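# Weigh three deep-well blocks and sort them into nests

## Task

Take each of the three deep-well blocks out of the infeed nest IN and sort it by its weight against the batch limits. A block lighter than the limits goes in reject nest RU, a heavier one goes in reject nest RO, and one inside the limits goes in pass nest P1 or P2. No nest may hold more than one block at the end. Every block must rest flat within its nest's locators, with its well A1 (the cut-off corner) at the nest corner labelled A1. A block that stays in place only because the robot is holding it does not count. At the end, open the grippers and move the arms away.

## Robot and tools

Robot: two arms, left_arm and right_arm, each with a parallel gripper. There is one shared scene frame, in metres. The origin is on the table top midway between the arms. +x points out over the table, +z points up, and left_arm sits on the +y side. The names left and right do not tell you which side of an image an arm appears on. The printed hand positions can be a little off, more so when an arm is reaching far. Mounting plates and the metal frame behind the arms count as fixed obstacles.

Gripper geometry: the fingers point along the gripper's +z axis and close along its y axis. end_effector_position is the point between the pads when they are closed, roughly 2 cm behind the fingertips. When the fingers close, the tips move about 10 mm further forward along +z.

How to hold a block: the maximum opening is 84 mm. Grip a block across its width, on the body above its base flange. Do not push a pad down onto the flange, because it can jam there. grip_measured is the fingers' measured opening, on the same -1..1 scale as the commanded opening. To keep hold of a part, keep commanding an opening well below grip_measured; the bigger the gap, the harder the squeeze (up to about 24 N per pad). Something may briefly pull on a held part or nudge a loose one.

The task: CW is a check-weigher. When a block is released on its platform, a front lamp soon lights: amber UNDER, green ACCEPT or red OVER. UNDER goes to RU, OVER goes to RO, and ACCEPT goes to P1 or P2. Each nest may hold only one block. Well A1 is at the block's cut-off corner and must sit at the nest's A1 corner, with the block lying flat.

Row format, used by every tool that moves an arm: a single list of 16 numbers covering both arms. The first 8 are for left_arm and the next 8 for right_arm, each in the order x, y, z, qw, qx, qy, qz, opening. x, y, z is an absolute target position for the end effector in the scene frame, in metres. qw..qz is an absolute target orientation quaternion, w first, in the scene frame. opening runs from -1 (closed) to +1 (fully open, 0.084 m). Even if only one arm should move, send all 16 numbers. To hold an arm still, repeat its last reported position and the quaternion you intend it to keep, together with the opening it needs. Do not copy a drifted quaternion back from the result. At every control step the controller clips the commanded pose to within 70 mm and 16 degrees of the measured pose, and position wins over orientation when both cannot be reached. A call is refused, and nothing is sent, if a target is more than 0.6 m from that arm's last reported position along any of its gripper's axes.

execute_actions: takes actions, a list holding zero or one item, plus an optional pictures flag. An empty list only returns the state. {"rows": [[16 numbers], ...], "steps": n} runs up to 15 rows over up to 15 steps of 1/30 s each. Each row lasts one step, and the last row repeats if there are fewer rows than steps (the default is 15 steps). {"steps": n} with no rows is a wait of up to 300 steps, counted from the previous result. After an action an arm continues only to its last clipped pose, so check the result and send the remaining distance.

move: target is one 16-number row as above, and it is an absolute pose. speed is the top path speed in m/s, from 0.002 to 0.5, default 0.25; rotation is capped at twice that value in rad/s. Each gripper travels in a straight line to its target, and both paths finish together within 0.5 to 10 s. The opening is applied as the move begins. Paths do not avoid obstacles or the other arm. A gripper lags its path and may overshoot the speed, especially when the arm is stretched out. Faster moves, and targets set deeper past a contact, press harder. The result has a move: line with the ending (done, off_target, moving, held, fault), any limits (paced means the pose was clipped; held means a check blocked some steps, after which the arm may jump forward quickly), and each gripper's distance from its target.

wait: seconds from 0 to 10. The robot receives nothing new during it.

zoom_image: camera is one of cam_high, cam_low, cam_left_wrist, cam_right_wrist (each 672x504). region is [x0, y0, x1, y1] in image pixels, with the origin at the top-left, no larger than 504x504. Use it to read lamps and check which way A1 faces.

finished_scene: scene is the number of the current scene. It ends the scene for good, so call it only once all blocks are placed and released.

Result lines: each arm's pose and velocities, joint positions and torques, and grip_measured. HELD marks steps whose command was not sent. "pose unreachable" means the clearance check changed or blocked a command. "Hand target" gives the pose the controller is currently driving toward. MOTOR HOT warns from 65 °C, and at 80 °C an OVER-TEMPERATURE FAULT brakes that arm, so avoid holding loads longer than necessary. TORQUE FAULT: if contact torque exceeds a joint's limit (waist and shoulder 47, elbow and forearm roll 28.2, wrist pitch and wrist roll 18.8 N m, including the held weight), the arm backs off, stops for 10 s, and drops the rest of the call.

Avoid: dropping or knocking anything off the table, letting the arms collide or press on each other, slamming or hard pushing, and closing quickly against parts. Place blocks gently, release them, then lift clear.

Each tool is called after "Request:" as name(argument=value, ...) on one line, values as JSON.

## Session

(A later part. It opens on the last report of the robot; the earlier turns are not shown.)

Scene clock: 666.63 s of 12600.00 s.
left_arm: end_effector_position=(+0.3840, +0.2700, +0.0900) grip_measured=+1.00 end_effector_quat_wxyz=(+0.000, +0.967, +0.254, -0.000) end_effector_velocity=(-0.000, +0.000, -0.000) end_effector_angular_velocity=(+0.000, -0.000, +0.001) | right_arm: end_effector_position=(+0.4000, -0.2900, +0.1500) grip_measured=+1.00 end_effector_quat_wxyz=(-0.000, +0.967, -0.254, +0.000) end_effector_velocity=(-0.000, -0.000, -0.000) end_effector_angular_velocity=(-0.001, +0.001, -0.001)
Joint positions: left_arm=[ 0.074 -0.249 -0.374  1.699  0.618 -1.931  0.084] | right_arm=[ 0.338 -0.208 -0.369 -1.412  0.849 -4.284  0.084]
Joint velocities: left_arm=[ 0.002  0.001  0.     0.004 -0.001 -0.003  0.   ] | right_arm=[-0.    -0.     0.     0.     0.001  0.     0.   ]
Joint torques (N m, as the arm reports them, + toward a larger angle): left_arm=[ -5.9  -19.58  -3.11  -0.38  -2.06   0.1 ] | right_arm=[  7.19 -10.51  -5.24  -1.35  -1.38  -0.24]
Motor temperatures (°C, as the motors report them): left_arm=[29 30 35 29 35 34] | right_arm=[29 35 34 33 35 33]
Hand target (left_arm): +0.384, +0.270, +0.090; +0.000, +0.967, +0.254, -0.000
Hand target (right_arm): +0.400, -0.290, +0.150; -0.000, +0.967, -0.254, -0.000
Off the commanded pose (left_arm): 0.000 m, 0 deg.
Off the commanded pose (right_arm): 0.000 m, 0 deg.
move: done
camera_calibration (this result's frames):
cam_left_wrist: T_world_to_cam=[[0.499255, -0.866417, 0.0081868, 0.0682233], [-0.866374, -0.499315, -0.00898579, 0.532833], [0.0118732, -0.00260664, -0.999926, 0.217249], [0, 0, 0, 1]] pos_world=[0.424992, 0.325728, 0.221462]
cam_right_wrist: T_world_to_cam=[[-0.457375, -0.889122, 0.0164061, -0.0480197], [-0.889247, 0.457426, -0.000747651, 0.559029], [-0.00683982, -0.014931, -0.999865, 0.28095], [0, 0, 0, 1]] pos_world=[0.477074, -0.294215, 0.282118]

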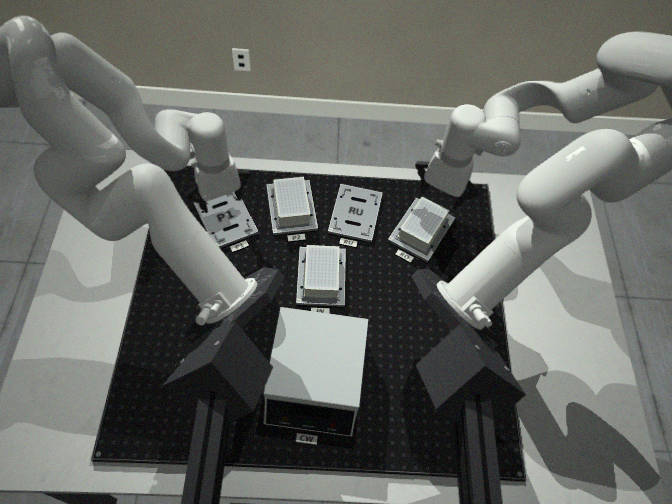

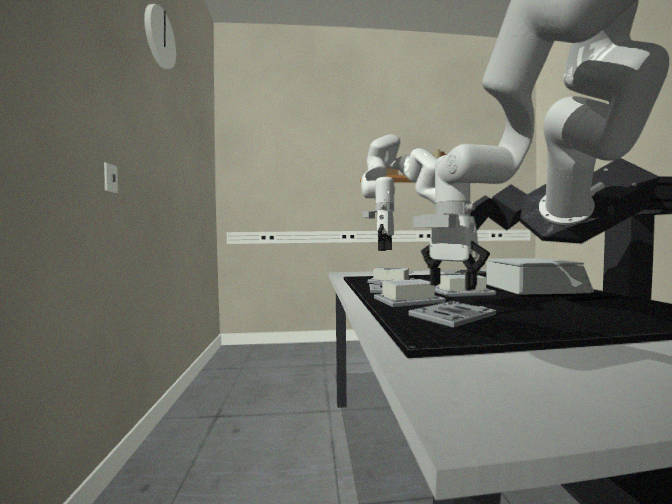

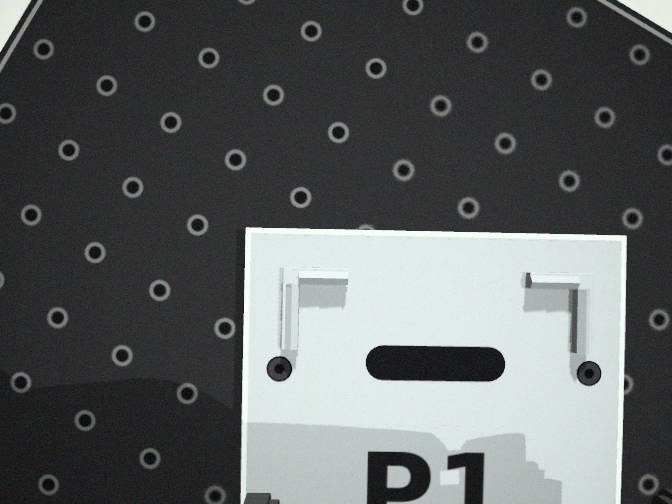

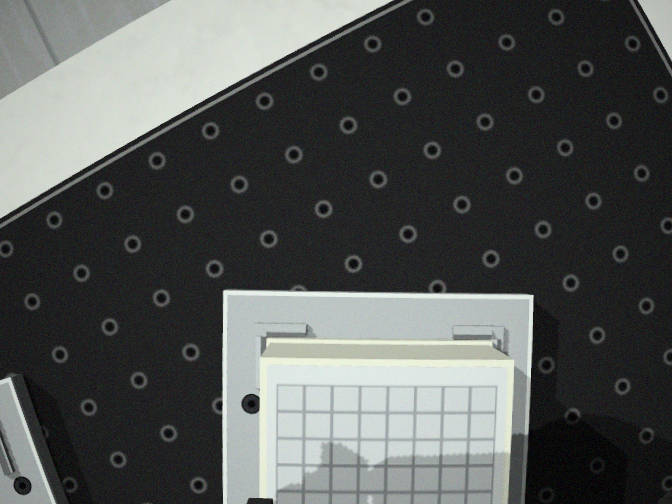

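Request:
move(target=[0.33,0.17,0.13,0,0.98,0.2,0,1,0.40,-0.29,0.15,0,0.9673,-0.2538,0,1], speed=0.15)

Request:
move(target=[0.2212,0.0017,0.11,0,1,0.0087,0,1,0.40,-0.29,0.15,0,0.9673,-0.2538,0,1], speed=0.15)

Request:
move(target=[0.2212,0.0017,0.082,0,1,0.0087,0,1,0.40,-0.29,0.15,0,0.9673,-0.2538,0,1], speed=0.02)

Scene clock: 694.63 s of 12600.00 s.
left_arm: end_effector_position=(+0.3301, +0.1707, +0.1300) grip_measured=+1.00 end_effector_quat_wxyz=(-0.000, +0.980, +0.200, +0.001) end_effector_velocity=(-0.001, -0.001, -0.000) end_effector_angular_velocity=(+0.006, +0.002, -0.001) | right_arm: end_effector_position=(+0.4000, -0.2900, +0.1500) grip_measured=+1.00 end_effector_quat_wxyz=(+0.000, +0.967, -0.254, -0.000) end_effector_velocity=(+0.000, -0.000, +0.000) end_effector_angular_velocity=(-0.000, +0.000, +0.000)
Joint positions: left_arm=[-0.342 -0.107 -0.298  1.563  0.837 -2.124  0.084] | right_arm=[ 0.338 -0.208 -0.369 -1.412  0.849 -4.284  0.084]
Joint velocities: left_arm=[-0.008  0.008 -0.003 -0.007  0.009 -0.003 -0.   ] | right_arm=[ 0. -0.  0.  0.  0. -0.  0.]
Joint torques (N m, as the arm reports them, + toward a larger angle): left_arm=[ -8.29 -14.96  -4.17  -0.67  -2.06  -0.08] | right_arm=[  6.82 -10.53  -5.08  -0.77  -1.31  -0.28]
Motor temperatures (°C, as the motors report them): left_arm=[29 30 34 29 35 34] | right_arm=[29 35 34 33 35 33]
Hand target (left_arm): +0.330, +0.170, +0.130; -0.000, +0.980, +0.200, +0.000
Hand target (right_arm): +0.400, -0.290, +0.150; -0.000, +0.967, -0.254, -0.000
Off the commanded pose (left_arm): 0.001 m, 0 deg.
Off the commanded pose (right_arm): 0.000 m, 0 deg.
After step 90, 23.67 s passed at rest.
move: done
camera_calibration (this result's frames):
cam_left_wrist: T_world_to_cam=[[0.401094, -0.915999, 0.00833059, 0.0496713], [-0.915951, -0.401164, -0.0100811, 0.436633], [0.0125762, -0.00358694, -0.999914, 0.257502], [0, 0, 0, 1]] pos_world=[0.376773, 0.221584, 0.261468]
cam_right_wrist: T_world_to_cam=[[-0.457375, -0.889122, 0.0164063, -0.0480197], [-0.889247, 0.457426, -0.00074744, 0.559029], [-0.00684008, -0.0149311, -0.999865, 0.28095], [0, 0, 0, 1]] pos_world=[0.477074, -0.294215, 0.282118]

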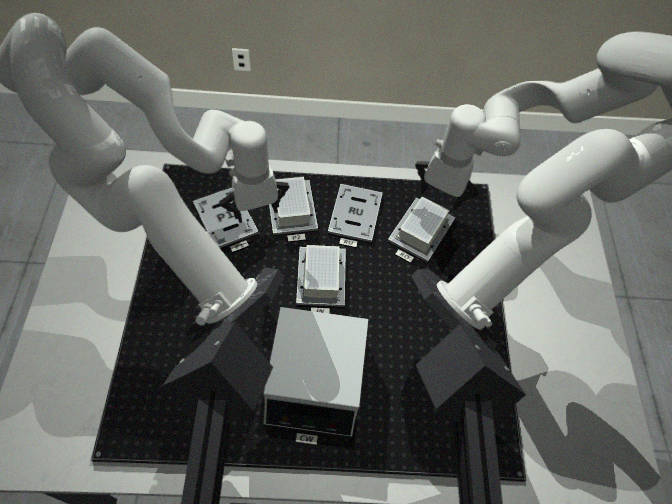

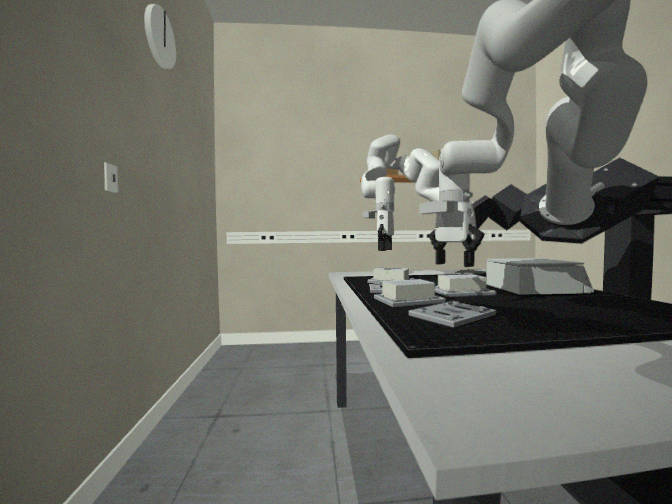

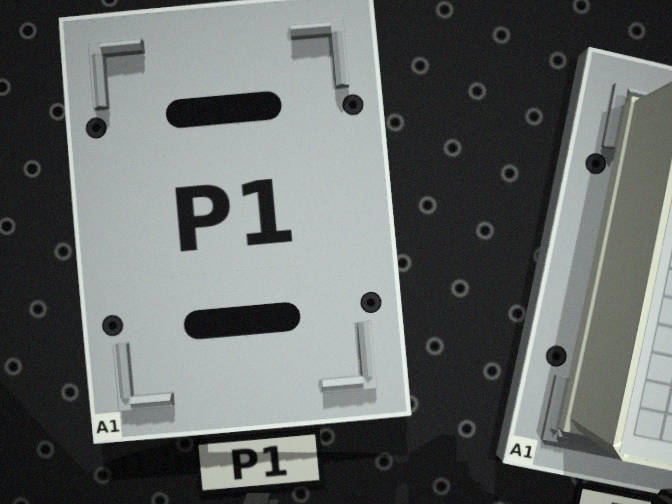

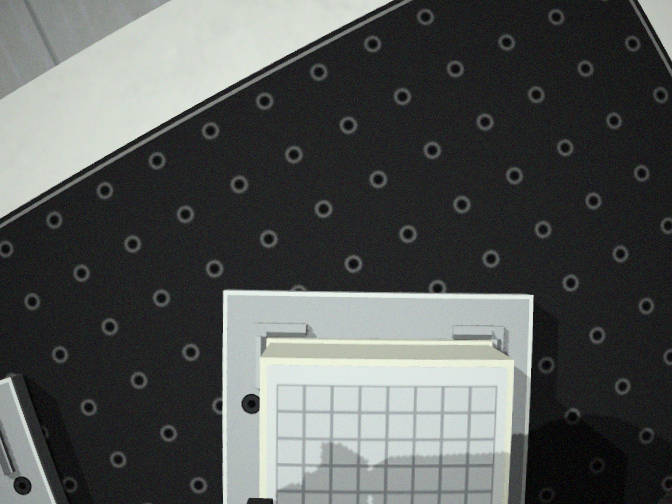

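Scene clock: 696.57 s of 12600.00 s.
left_arm: end_effector_position=(+0.2212, +0.0023, +0.1100) grip_measured=+1.00 end_effector_quat_wxyz=(+0.000, +1.000, +0.009, +0.000) end_effector_velocity=(-0.001, -0.001, -0.001) end_effector_angular_velocity=(+0.002, +0.001, -0.002) | right_arm: end_effector_position=(+0.4000, -0.2900, +0.1500) grip_measured=+1.00 end_effector_quat_wxyz=(-0.000, +0.967, -0.254, +0.000) end_effector_velocity=(+0.000, +0.000, +0.000) end_effector_angular_velocity=(-0.000, -0.000, -0.000)
Joint positions: left_arm=[-0.77   0.673 -0.626  1.515  0.9   -2.324  0.084] | right_arm=[ 0.338 -0.208 -0.369 -1.412  0.849 -4.284  0.084]
Joint velocities: left_arm=[-0.002  0.008 -0.006 -0.003  0.     0.001  0.   ] | right_arm=[ 0. -0. -0.  0.  0.  0.  0.]
Joint torques (N m, as the arm reports them, + toward a larger angle): left_arm=[-14.84 -19.1   -4.59  -0.6   -2.05   0.08] | right_arm=[  6.85 -10.18  -5.22  -0.48  -1.18  -0.03]
Motor temperatures (°C, as the motors report them): left_arm=[29 30 34 29 35 34] | right_arm=[29 35 34 33 35 33]
Hand target (left_arm): +0.221, +0.002, +0.110; +0.000, +1.000, +0.009, +0.000
Hand target (right_arm): +0.400, -0.290, +0.150; -0.000, +0.967, -0.254, -0.000
Off the commanded pose (left_arm): 0.001 m, 0 deg.
Off the commanded pose (right_arm): 0.000 m, 0 deg.
move: done
camera_calibration (this result's frames):
cam_left_wrist: T_world_to_cam=[[0.027609, -0.999581, 0.00874662, 0.0220199], [-0.99957, -0.0276928, -0.00961167, 0.286699], [0.00984985, -0.00847749, -0.999916, 0.23896], [0, 0, 0, 1]] pos_world=[0.283614, 0.031976, 0.241503]
cam_right_wrist: T_world_to_cam=[[-0.457375, -0.889123, 0.0164059, -0.0480196], [-0.889248, 0.457426, -0.000747707, 0.559029], [-0.00683969, -0.0149309, -0.999865, 0.28095], [0, 0, 0, 1]] pos_world=[0.477074, -0.294215, 0.282118]

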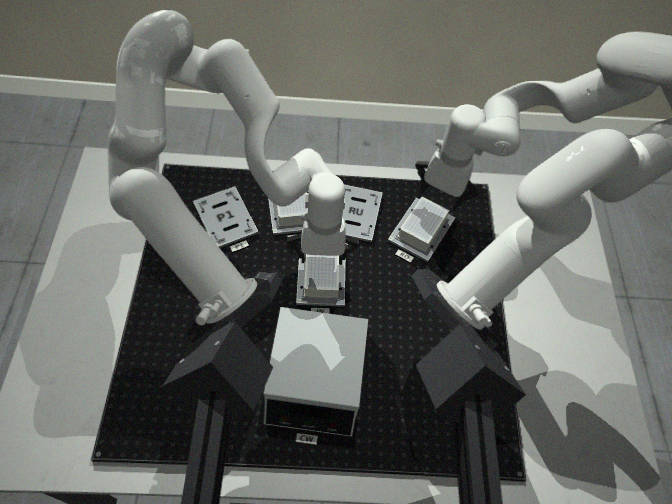

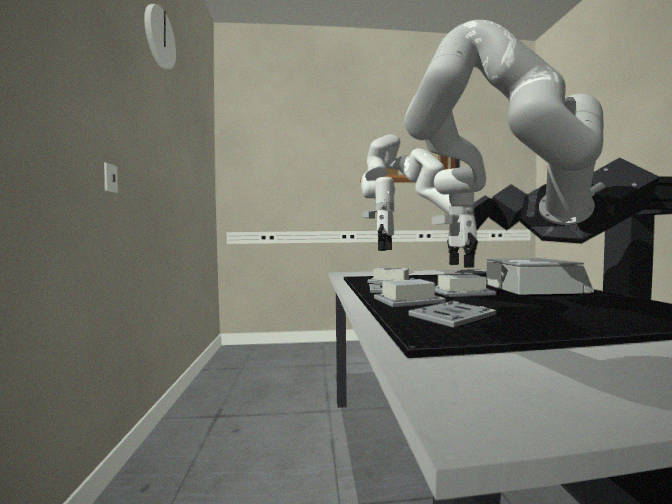

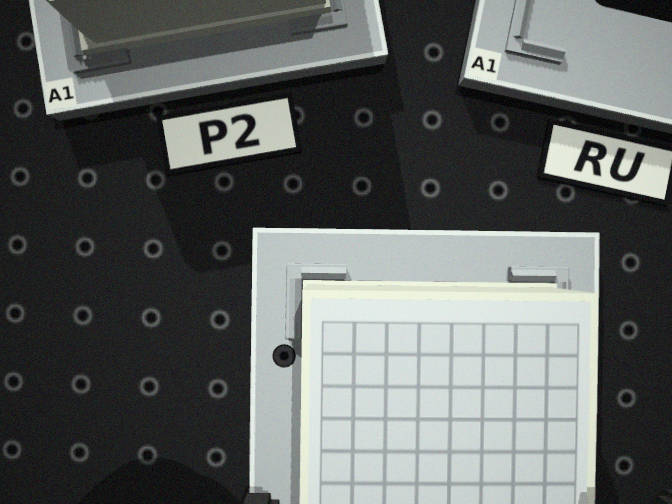

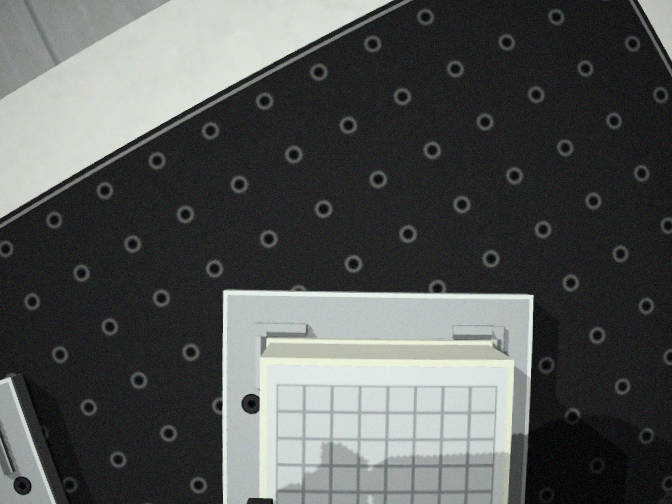

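Scene clock: 698.30 s of 12600.00 s.
left_arm: end_effector_position=(+0.2212, +0.0016, +0.0822) grip_measured=+1.00 end_effector_quat_wxyz=(+0.000, +1.000, +0.009, -0.000) end_effector_velocity=(+0.001, -0.001, -0.001) end_effector_angular_velocity=(-0.002, -0.002, -0.001) | right_arm: end_effector_position=(+0.4000, -0.2900, +0.1500) grip_measured=+1.00 end_effector_quat_wxyz=(+0.000, +0.967, -0.254, -0.000) end_effector_velocity=(-0.000, -0.000, -0.000) end_effector_angular_velocity=(-0.001, -0.000, -0.001)
Joint positions: left_arm=[-0.693  0.744 -0.667  1.615  0.904 -2.362  0.084] | right_arm=[ 0.338 -0.208 -0.369 -1.412  0.849 -4.284  0.084]
Joint velocities: left_arm=[ 0.002  0.004 -0.003  0.006 -0.    -0.002 -0.   ] | right_arm=[ 0.     0.     0.    -0.     0.001  0.002  0.   ]
Joint torques (N m, as the arm reports them, + toward a larger angle): left_arm=[-15.7  -19.21  -2.81  -0.48  -2.15   0.02] | right_arm=[  7.59 -10.21  -5.12  -0.76  -1.34  -0.39]
Motor temperatures (°C, as the motors report them): left_arm=[29 30 33 29 35 34] | right_arm=[29 35 34 33 35 33]
Hand target (left_arm): +0.221, +0.002, +0.082; +0.000, +1.000, +0.009, -0.000
Hand target (right_arm): +0.400, -0.290, +0.150; -0.000, +0.967, -0.254, -0.000
Off the commanded pose (left_arm): 0.000 m, 0 deg.
Off the commanded pose (right_arm): 0.000 m, 0 deg.
move: done
camera_calibration (this result's frames):
cam_left_wrist: T_world_to_cam=[[0.0270328, -0.9996, 0.00836476, 0.0217149], [-0.999593, -0.0271074, -0.0089382, 0.286393], [0.00916136, -0.00811973, -0.999925, 0.211268], [0, 0, 0, 1]] pos_world=[0.283754, 0.031185, 0.213631]
cam_right_wrist: T_world_to_cam=[[-0.457375, -0.889122, 0.0164062, -0.0480196], [-0.889247, 0.457426, -0.000747495, 0.559029], [-0.00684, -0.014931, -0.999865, 0.28095], [0, 0, 0, 1]] pos_world=[0.477074, -0.294215, 0.282118]

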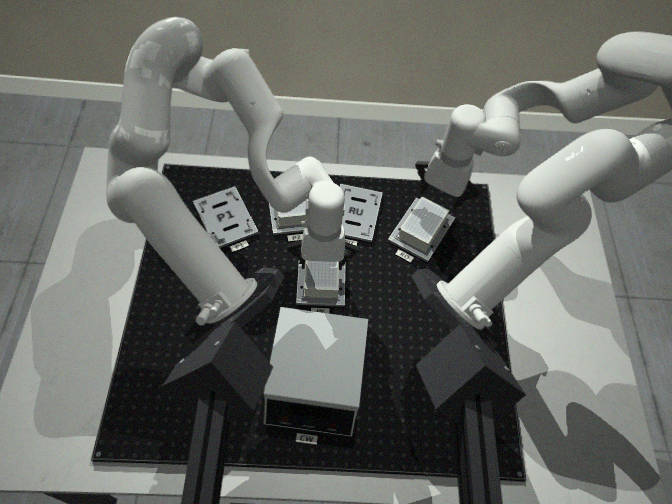

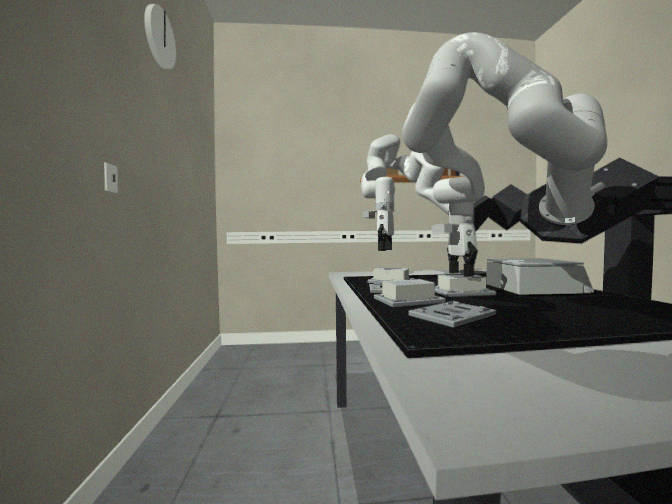

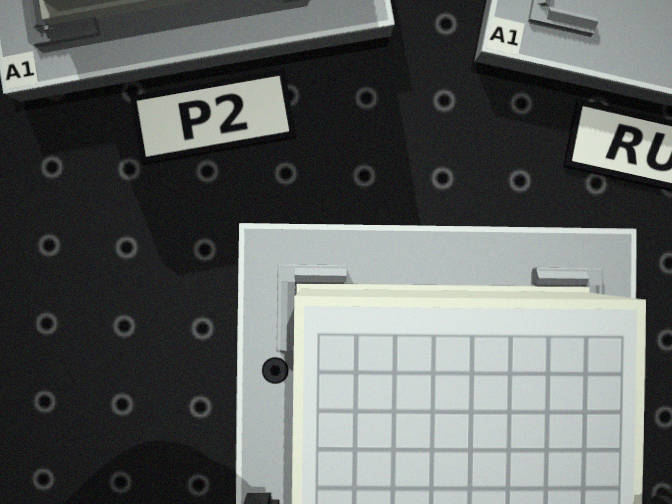

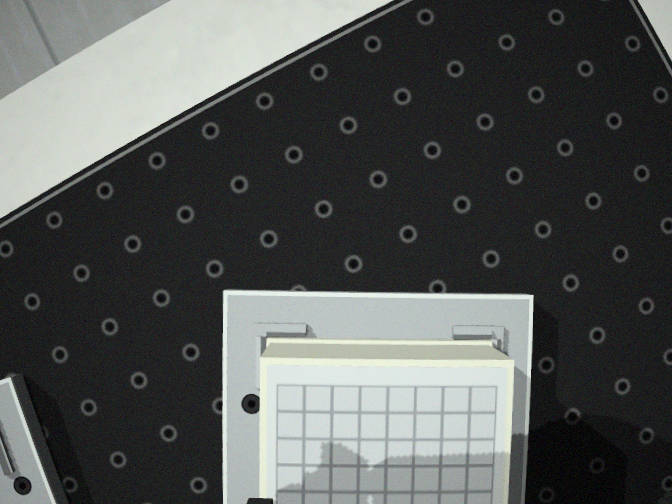

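Request:
zoom_image(camera="cam_left_wrist", region=[230,444,672,504])

Region (230, 444, 672, 504) of cam_left_wrist's 672x504 image, scaled by 1.140, with more detail than that image has; it fills the top 68 rows of this view, and the rest is white.

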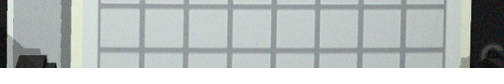

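Shift −1.8 mm and descend slowly.

Request:
move(target=[0.2212,-0.0001,0.075,0,1,0.0087,0,1,0.40,-0.29,0.15,0,0.9673,-0.2538,0,1], speed=0.008)

Request:
move(target=[0.2212,-0.0001,0.068,0,1,0.0087,0,1,0.40,-0.29,0.15,0,0.9673,-0.2538,0,1], speed=0.005)

Scene clock: 725.07 s of 12600.00 s.
left_arm: end_effector_position=(+0.2212, -0.0001, +0.0752) grip_measured=+1.00 end_effector_quat_wxyz=(+0.000, +1.000, +0.009, -0.000) end_effector_velocity=(+0.000, -0.001, -0.001) end_effector_angular_velocity=(-0.002, -0.001, -0.001) | right_arm: end_effector_position=(+0.4000, -0.2900, +0.1500) grip_measured=+1.00 end_effector_quat_wxyz=(+0.000, +0.967, -0.254, +0.000) end_effector_velocity=(+0.000, +0.000, +0.000) end_effector_angular_velocity=(+0.001, -0.001, +0.002)
Joint positions: left_arm=[-0.676  0.766 -0.682  1.636  0.906 -2.369  0.084] | right_arm=[ 0.338 -0.208 -0.369 -1.412  0.849 -4.284  0.084]
Joint velocities: left_arm=[ 0.002  0.005 -0.004  0.006  0.    -0.003  0.   ] | right_arm=[ 0.001 -0.    -0.    -0.    -0.    -0.001 -0.   ]
Joint torques (N m, as the arm reports them, + toward a larger angle): left_arm=[-15.62 -19.4   -2.58  -0.61  -2.1    0.08] | right_arm=[ 6.95 -9.96 -5.73 -1.37 -1.62 -0.31]
Motor temperatures (°C, as the motors report them): left_arm=[29 30 33 29 35 34] | right_arm=[29 35 34 33 35 33]
Hand target (left_arm): +0.221, -0.000, +0.075; +0.000, +1.000, +0.009, -0.000
Hand target (right_arm): +0.400, -0.290, +0.150; -0.000, +0.967, -0.254, -0.000
Off the commanded pose (left_arm): 0.000 m, 0 deg.
Off the commanded pose (right_arm): 0.000 m, 0 deg.
After step 90, 22.63 s passed at rest.
move: done
camera_calibration (this result's frames):
cam_left_wrist: T_world_to_cam=[[0.0270176, -0.999601, 0.00817882, 0.0201023], [-0.999592, -0.0270911, -0.00901095, 0.286278], [0.00922893, -0.00793203, -0.999926, 0.204206], [0, 0, 0, 1]] pos_world=[0.283733, 0.0294697, 0.206606]
cam_right_wrist: T_world_to_cam=[[-0.457375, -0.889122, 0.0164062, -0.0480197], [-0.889248, 0.457426, -0.000747595, 0.559029], [-0.00683991, -0.0149311, -0.999865, 0.28095], [0, 0, 0, 1]] pos_world=[0.477074, -0.294215, 0.282118]

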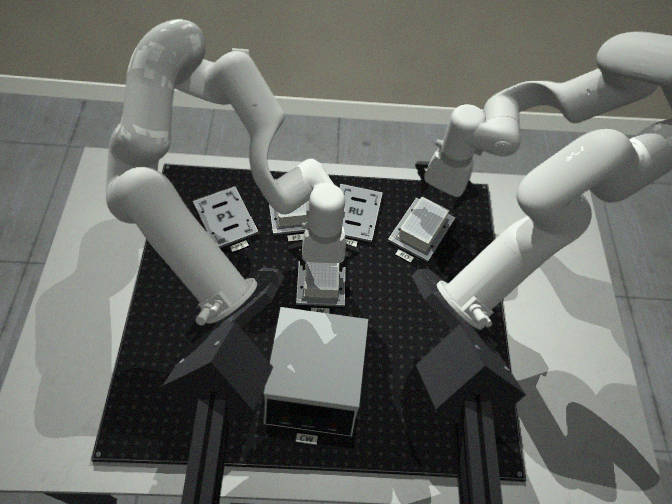

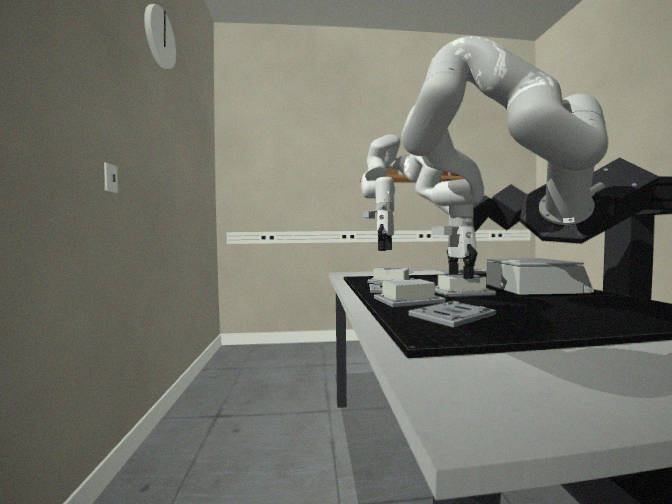

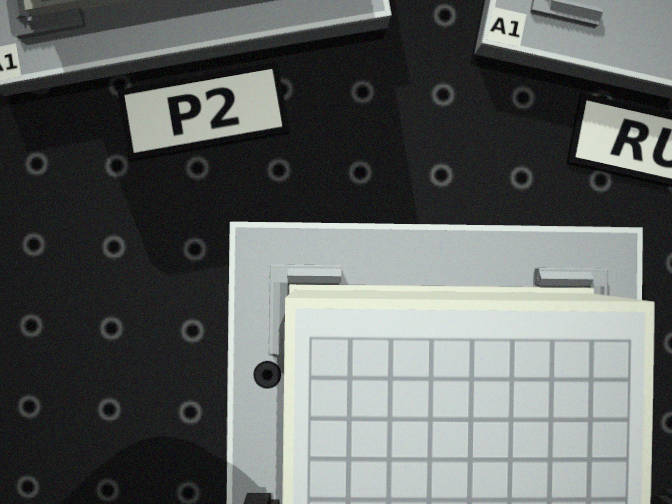

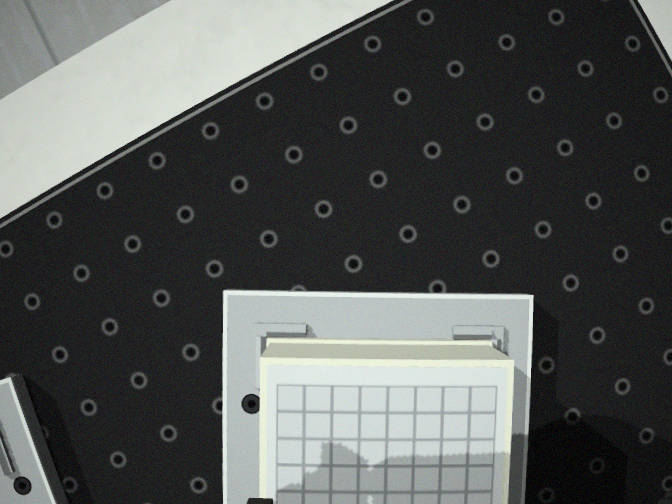

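Scene clock: 726.73 s of 12600.00 s.
left_arm: end_effector_position=(+0.2212, -0.0001, +0.0681) grip_measured=+1.00 end_effector_quat_wxyz=(+0.000, +1.000, +0.009, -0.000) end_effector_velocity=(+0.000, -0.001, -0.001) end_effector_angular_velocity=(-0.002, -0.001, -0.002) | right_arm: end_effector_position=(+0.4000, -0.2900, +0.1500) grip_measured=+1.00 end_effector_quat_wxyz=(-0.000, +0.967, -0.254, +0.000) end_effector_velocity=(-0.000, -0.000, -0.000) end_effector_angular_velocity=(-0.001, +0.001, -0.000)
Joint positions: left_arm=[-0.657  0.783 -0.693  1.66   0.908 -2.377  0.084] | right_arm=[ 0.338 -0.208 -0.369 -1.412  0.849 -4.284  0.084]
Joint velocities: left_arm=[ 0.001  0.003 -0.002  0.004 -0.001 -0.001  0.   ] | right_arm=[-0.001 -0.     0.    -0.     0.    -0.     0.   ]
Joint torques (N m, as the arm reports them, + toward a larger angle): left_arm=[-15.18 -19.52  -2.26  -0.52  -2.09   0.09] | right_arm=[  7.24 -10.79  -5.65  -0.53  -1.59  -0.43]
Motor temperatures (°C, as the motors report them): left_arm=[29 30 33 29 35 34] | right_arm=[29 35 34 33 35 33]
Hand target (left_arm): +0.221, -0.000, +0.068; +0.000, +1.000, +0.009, -0.000
Hand target (right_arm): +0.400, -0.290, +0.150; -0.000, +0.967, -0.254, -0.000
Off the commanded pose (left_arm): 0.000 m, 0 deg.
Off the commanded pose (right_arm): 0.000 m, 0 deg.
move: done
camera_calibration (this result's frames):
cam_left_wrist: T_world_to_cam=[[0.0270261, -0.999601, 0.00818879, 0.0201126], [-0.999592, -0.0270997, -0.00902179, 0.286222], [0.00924011, -0.00794162, -0.999926, 0.197148], [0, 0, 0, 1]] pos_world=[0.28374, 0.0294268, 0.199551]
cam_right_wrist: T_world_to_cam=[[-0.457375, -0.889122, 0.0164061, -0.0480197], [-0.889247, 0.457426, -0.000747623, 0.559029], [-0.00683986, -0.0149311, -0.999865, 0.28095], [0, 0, 0, 1]] pos_world=[0.477074, -0.294215, 0.282118]

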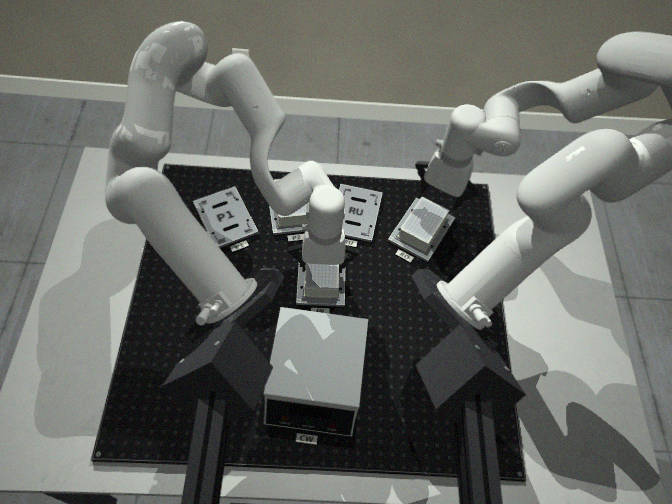

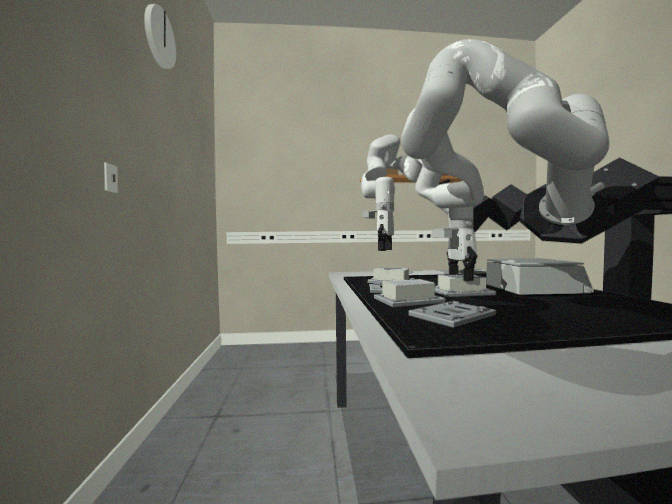

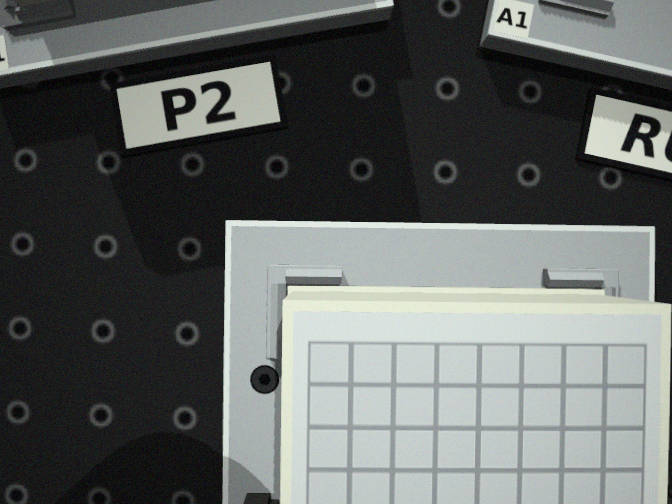

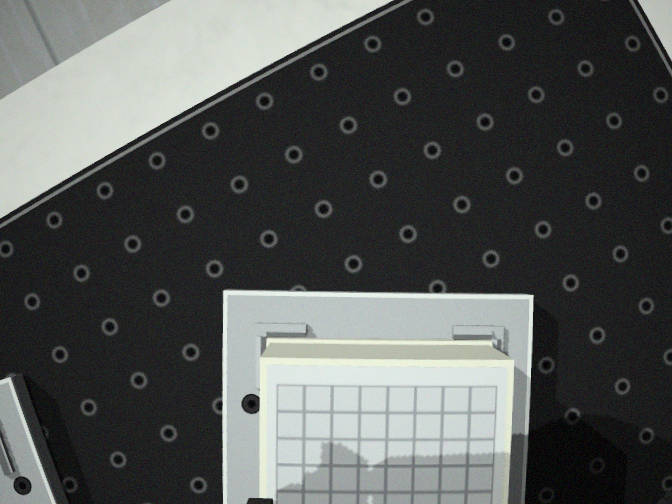

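Clear; continuing.

Request:
move(target=[0.2212,-0.0001,0.056,0,1,0.0087,0,1,0.40,-0.29,0.15,0,0.9673,-0.2538,0,1], speed=0.006)

Request:
move(target=[0.2212,-0.0001,0.056,0,1,0.0087,0,0.2,0.40,-0.29,0.15,0,0.9673,-0.2538,0,1], speed=0.006)

Request:
move(target=[0.2212,-0.0001,0.075,0,1,0.0087,0,0.2,0.40,-0.29,0.15,0,0.9673,-0.2538,0,1], speed=0.01)

Scene clock: 742.13 s of 12600.00 s.
left_arm: end_effector_position=(+0.2212, -0.0001, +0.0561) grip_measured=+1.00 end_effector_quat_wxyz=(+0.000, +1.000, +0.009, -0.000) end_effector_velocity=(+0.000, +0.000, -0.001) end_effector_angular_velocity=(+0.001, -0.002, -0.001) | right_arm: end_effector_position=(+0.4000, -0.2900, +0.1500) grip_measured=+1.00 end_effector_quat_wxyz=(-0.000, +0.967, -0.254, -0.000) end_effector_velocity=(-0.000, -0.000, -0.000) end_effector_angular_velocity=(-0.000, +0.001, -0.000)
Joint positions: left_arm=[-0.625  0.813 -0.713  1.7    0.913 -2.389  0.084] | right_arm=[ 0.338 -0.208 -0.369 -1.412  0.849 -4.284  0.084]
Joint velocities: left_arm=[ 0.003  0.003 -0.002  0.005  0.003 -0.001 -0.   ] | right_arm=[-0.     0.     0.     0.001  0.    -0.    -0.   ]
Joint torques (N m, as the arm reports them, + toward a larger angle): left_arm=[-15.56 -19.17  -1.61  -0.39  -2.22   0.  ] | right_arm=[  7.74 -11.1   -5.36  -0.59  -1.36  -0.25]
Motor temperatures (°C, as the motors report them): left_arm=[29 30 33 29 35 34] | right_arm=[29 35 34 33 35 33]
Hand target (left_arm): +0.221, -0.000, +0.056; +0.000, +1.000, +0.009, -0.000
Hand target (right_arm): +0.400, -0.290, +0.150; -0.000, +0.967, -0.254, -0.000
Off the commanded pose (left_arm): 0.000 m, 0 deg.
Off the commanded pose (right_arm): 0.000 m, 0 deg.
After step 90, 10.17 s passed at rest.
move: done
camera_calibration (this result's frames):
cam_left_wrist: T_world_to_cam=[[0.0270319, -0.999601, 0.00821554, 0.0201932], [-0.999592, -0.0271057, -0.00899865, 0.28611], [0.00921775, -0.00796894, -0.999926, 0.185183], [0, 0, 0, 1]] pos_world=[0.283741, 0.0294161, 0.187578]
cam_right_wrist: T_world_to_cam=[[-0.457376, -0.889122, 0.0164062, -0.0480195], [-0.889247, 0.457426, -0.000747464, 0.559029], [-0.00684003, -0.014931, -0.999865, 0.28095], [0, 0, 0, 1]] pos_world=[0.477074, -0.294215, 0.282118]

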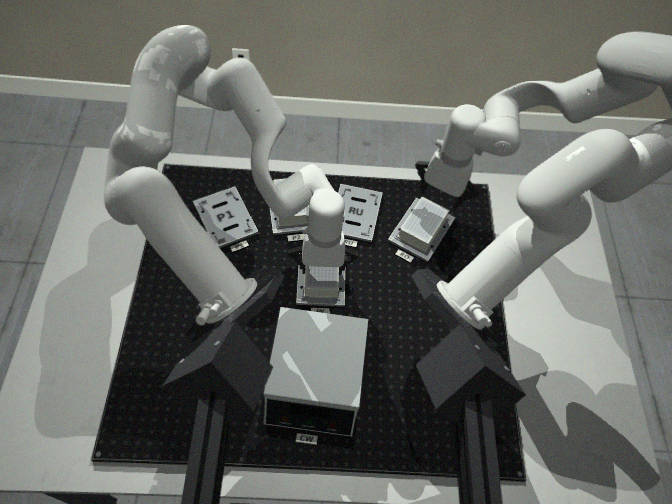

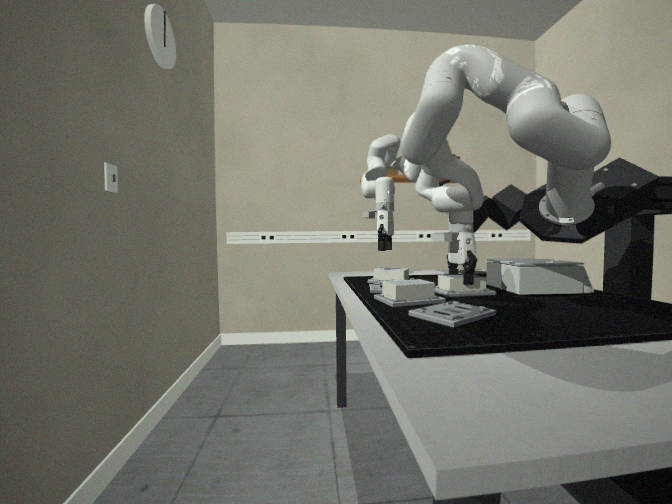

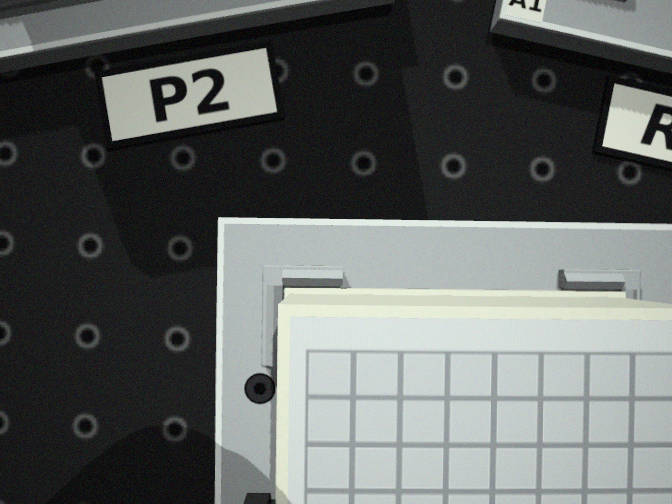

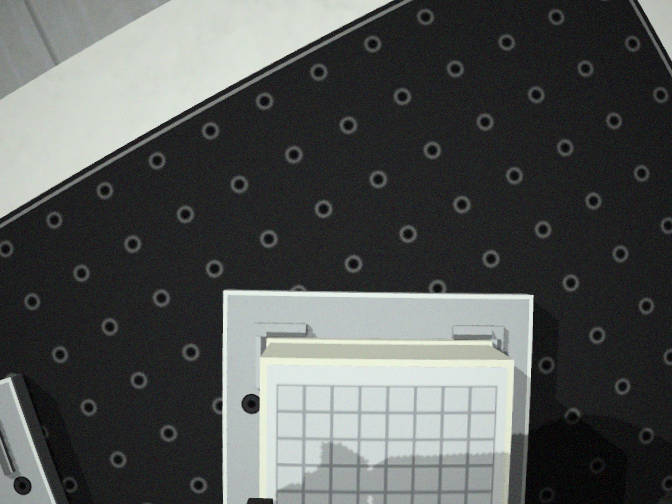

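Scene clock: 742.83 s of 12600.00 s.
left_arm: end_effector_position=(+0.2212, -0.0002, +0.0561) grip_measured=+0.96 end_effector_quat_wxyz=(+0.000, +1.000, +0.009, +0.000) end_effector_velocity=(-0.000, -0.000, -0.000) end_effector_angular_velocity=(-0.000, +0.000, +0.000) | right_arm: end_effector_position=(+0.4000, -0.2900, +0.1500) grip_measured=+1.00 end_effector_quat_wxyz=(-0.000, +0.967, -0.254, +0.000) end_effector_velocity=(-0.000, -0.001, -0.001) end_effector_angular_velocity=(-0.002, +0.003, -0.003)
Joint positions: left_arm=[-0.625  0.813 -0.713  1.7    0.913 -2.389  0.083] | right_arm=[ 0.338 -0.208 -0.369 -1.412  0.849 -4.284  0.084]
Joint velocities: left_arm=[ 0.001  0.001 -0.001  0.001 -0.001 -0.     0.   ] | right_arm=[-0.002 -0.    -0.     0.002  0.001  0.     0.   ]
Joint torques (N m, as the arm reports them, + toward a larger angle): left_arm=[-13.33 -16.35  -2.61  -0.21  -1.77  -0.12] | right_arm=[  6.64 -10.4   -4.91  -0.64  -1.13  -0.47]
Motor temperatures (°C, as the motors report them): left_arm=[29 30 33 29 35 34] | right_arm=[29 35 34 33 35 33]
Hand target (left_arm): +0.221, -0.000, +0.056; +0.000, +1.000, +0.009, -0.000
Hand target (right_arm): +0.400, -0.290, +0.150; -0.000, +0.967, -0.254, -0.000
Off the commanded pose (left_arm): 0.000 m, 0 deg.
Off the commanded pose (right_arm): 0.000 m, 0 deg.
move: done
camera_calibration (this result's frames):
cam_left_wrist: T_world_to_cam=[[0.0269086, -0.999602, 0.00844196, 0.0201754], [-0.999594, -0.0269859, -0.00917625, 0.286142], [0.00940041, -0.00819161, -0.999922, 0.185148], [0, 0, 0, 1]] pos_world=[0.283743, 0.0294059, 0.187589]
cam_right_wrist: T_world_to_cam=[[-0.457376, -0.889122, 0.0164061, -0.0480195], [-0.889247, 0.457426, -0.000747503, 0.559029], [-0.00683997, -0.014931, -0.999865, 0.28095], [0, 0, 0, 1]] pos_world=[0.477074, -0.294215, 0.282118]

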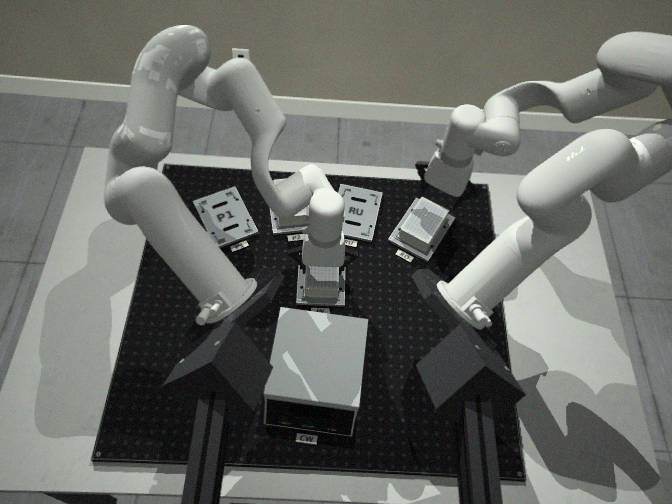

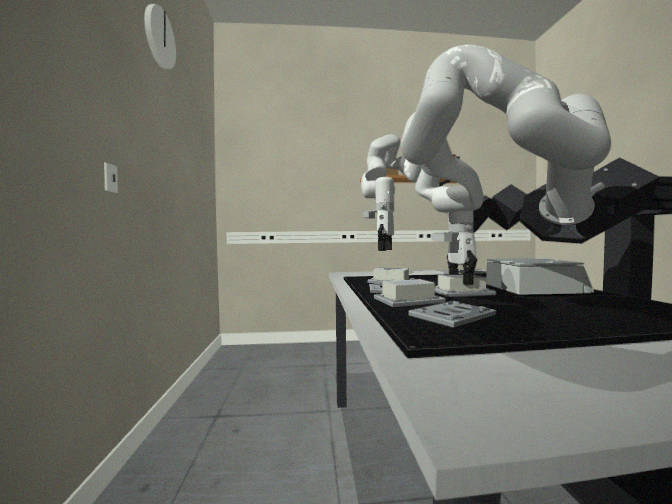

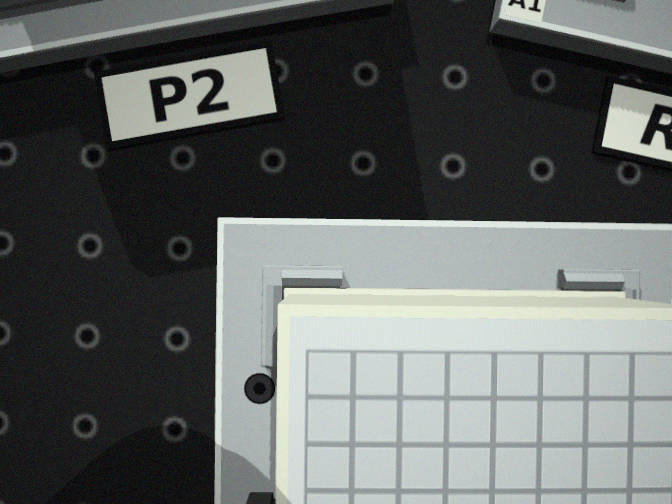

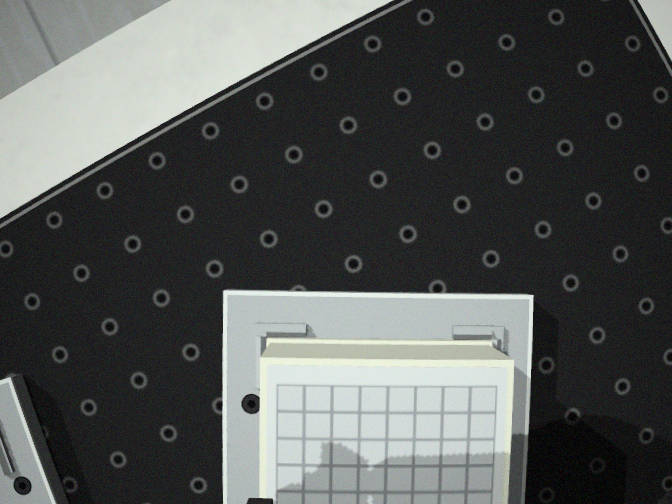

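Scene clock: 744.93 s of 12600.00 s.
left_arm: end_effector_position=(+0.2212, -0.0001, +0.0748) grip_measured=+0.96 end_effector_quat_wxyz=(-0.000, +1.000, +0.009, +0.000) end_effector_velocity=(-0.000, +0.001, +0.002) end_effector_angular_velocity=(+0.001, +0.002, +0.001) | right_arm: end_effector_position=(+0.4000, -0.2900, +0.1500) grip_measured=+1.00 end_effector_quat_wxyz=(-0.000, +0.967, -0.254, +0.000) end_effector_velocity=(-0.000, -0.000, +0.000) end_effector_angular_velocity=(-0.001, -0.000, +0.001)
Joint positions: left_arm=[-0.675  0.767 -0.683  1.637  0.907 -2.37   0.083] | right_arm=[ 0.338 -0.208 -0.369 -1.412  0.849 -4.284  0.084]
Joint velocities: left_arm=[-0.005 -0.005  0.004 -0.008 -0.001  0.003  0.   ] | right_arm=[ 0.001  0.     0.     0.     0.002 -0.     0.   ]
Joint torques (N m, as the arm reports them, + toward a larger angle): left_arm=[-15.24 -19.64  -2.52  -0.53  -2.2    0.05] | right_arm=[  6.61 -10.11  -5.21  -0.59  -1.13  -0.03]
Motor temperatures (°C, as the motors report them): left_arm=[29 30 33 29 35 34] | right_arm=[29 35 34 33 35 33]
Hand target (left_arm): +0.221, -0.000, +0.075; -0.000, +1.000, +0.009, +0.000
Hand target (right_arm): +0.400, -0.290, +0.150; -0.000, +0.967, -0.254, -0.000
Off the commanded pose (left_arm): 0.000 m, 0 deg.
Off the commanded pose (right_arm): 0.000 m, 0 deg.
move: done
camera_calibration (this result's frames):
cam_left_wrist: T_world_to_cam=[[0.0270224, -0.999602, 0.00811518, 0.0201167], [-0.99959, -0.0270968, -0.00920386, 0.286322], [0.0094201, -0.00786314, -0.999925, 0.203764], [0, 0, 0, 1]] pos_world=[0.283742, 0.0294693, 0.20622]
cam_right_wrist: T_world_to_cam=[[-0.457375, -0.889123, 0.016406, -0.0480197], [-0.889248, 0.457426, -0.00074774, 0.559029], [-0.00683969, -0.014931, -0.999865, 0.28095], [0, 0, 0, 1]] pos_world=[0.477074, -0.294215, 0.282118]

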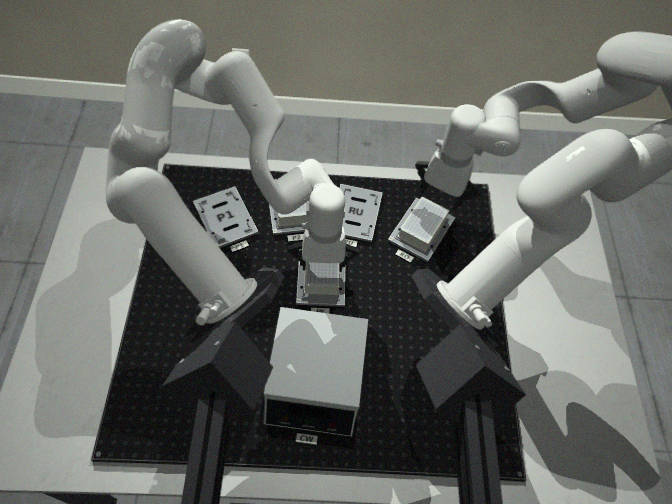

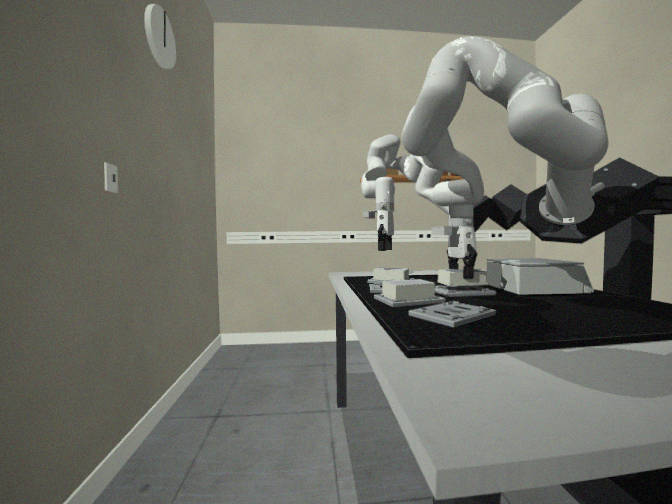

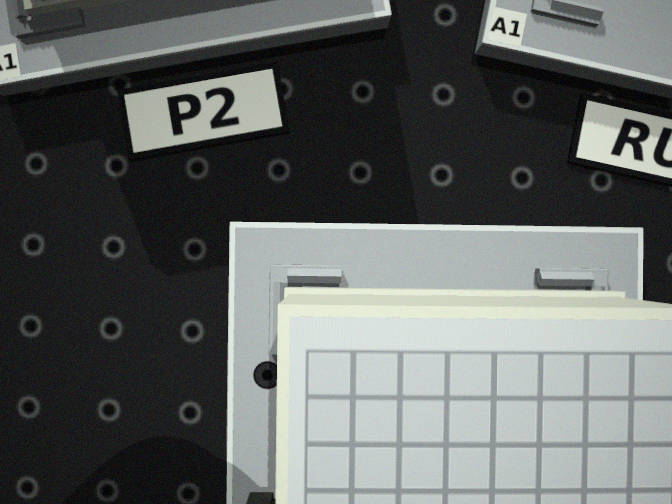

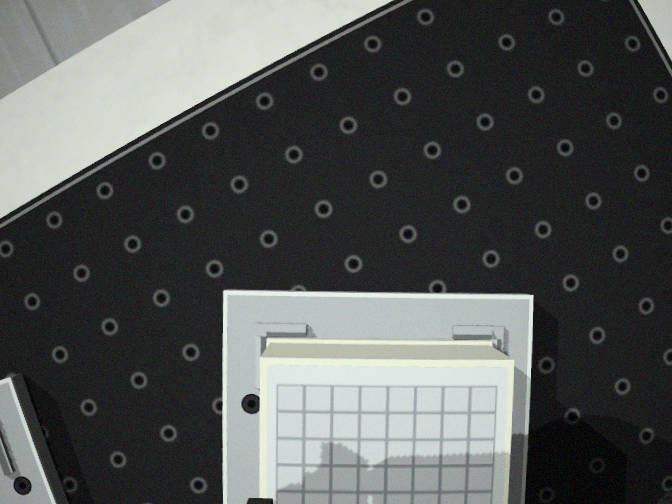

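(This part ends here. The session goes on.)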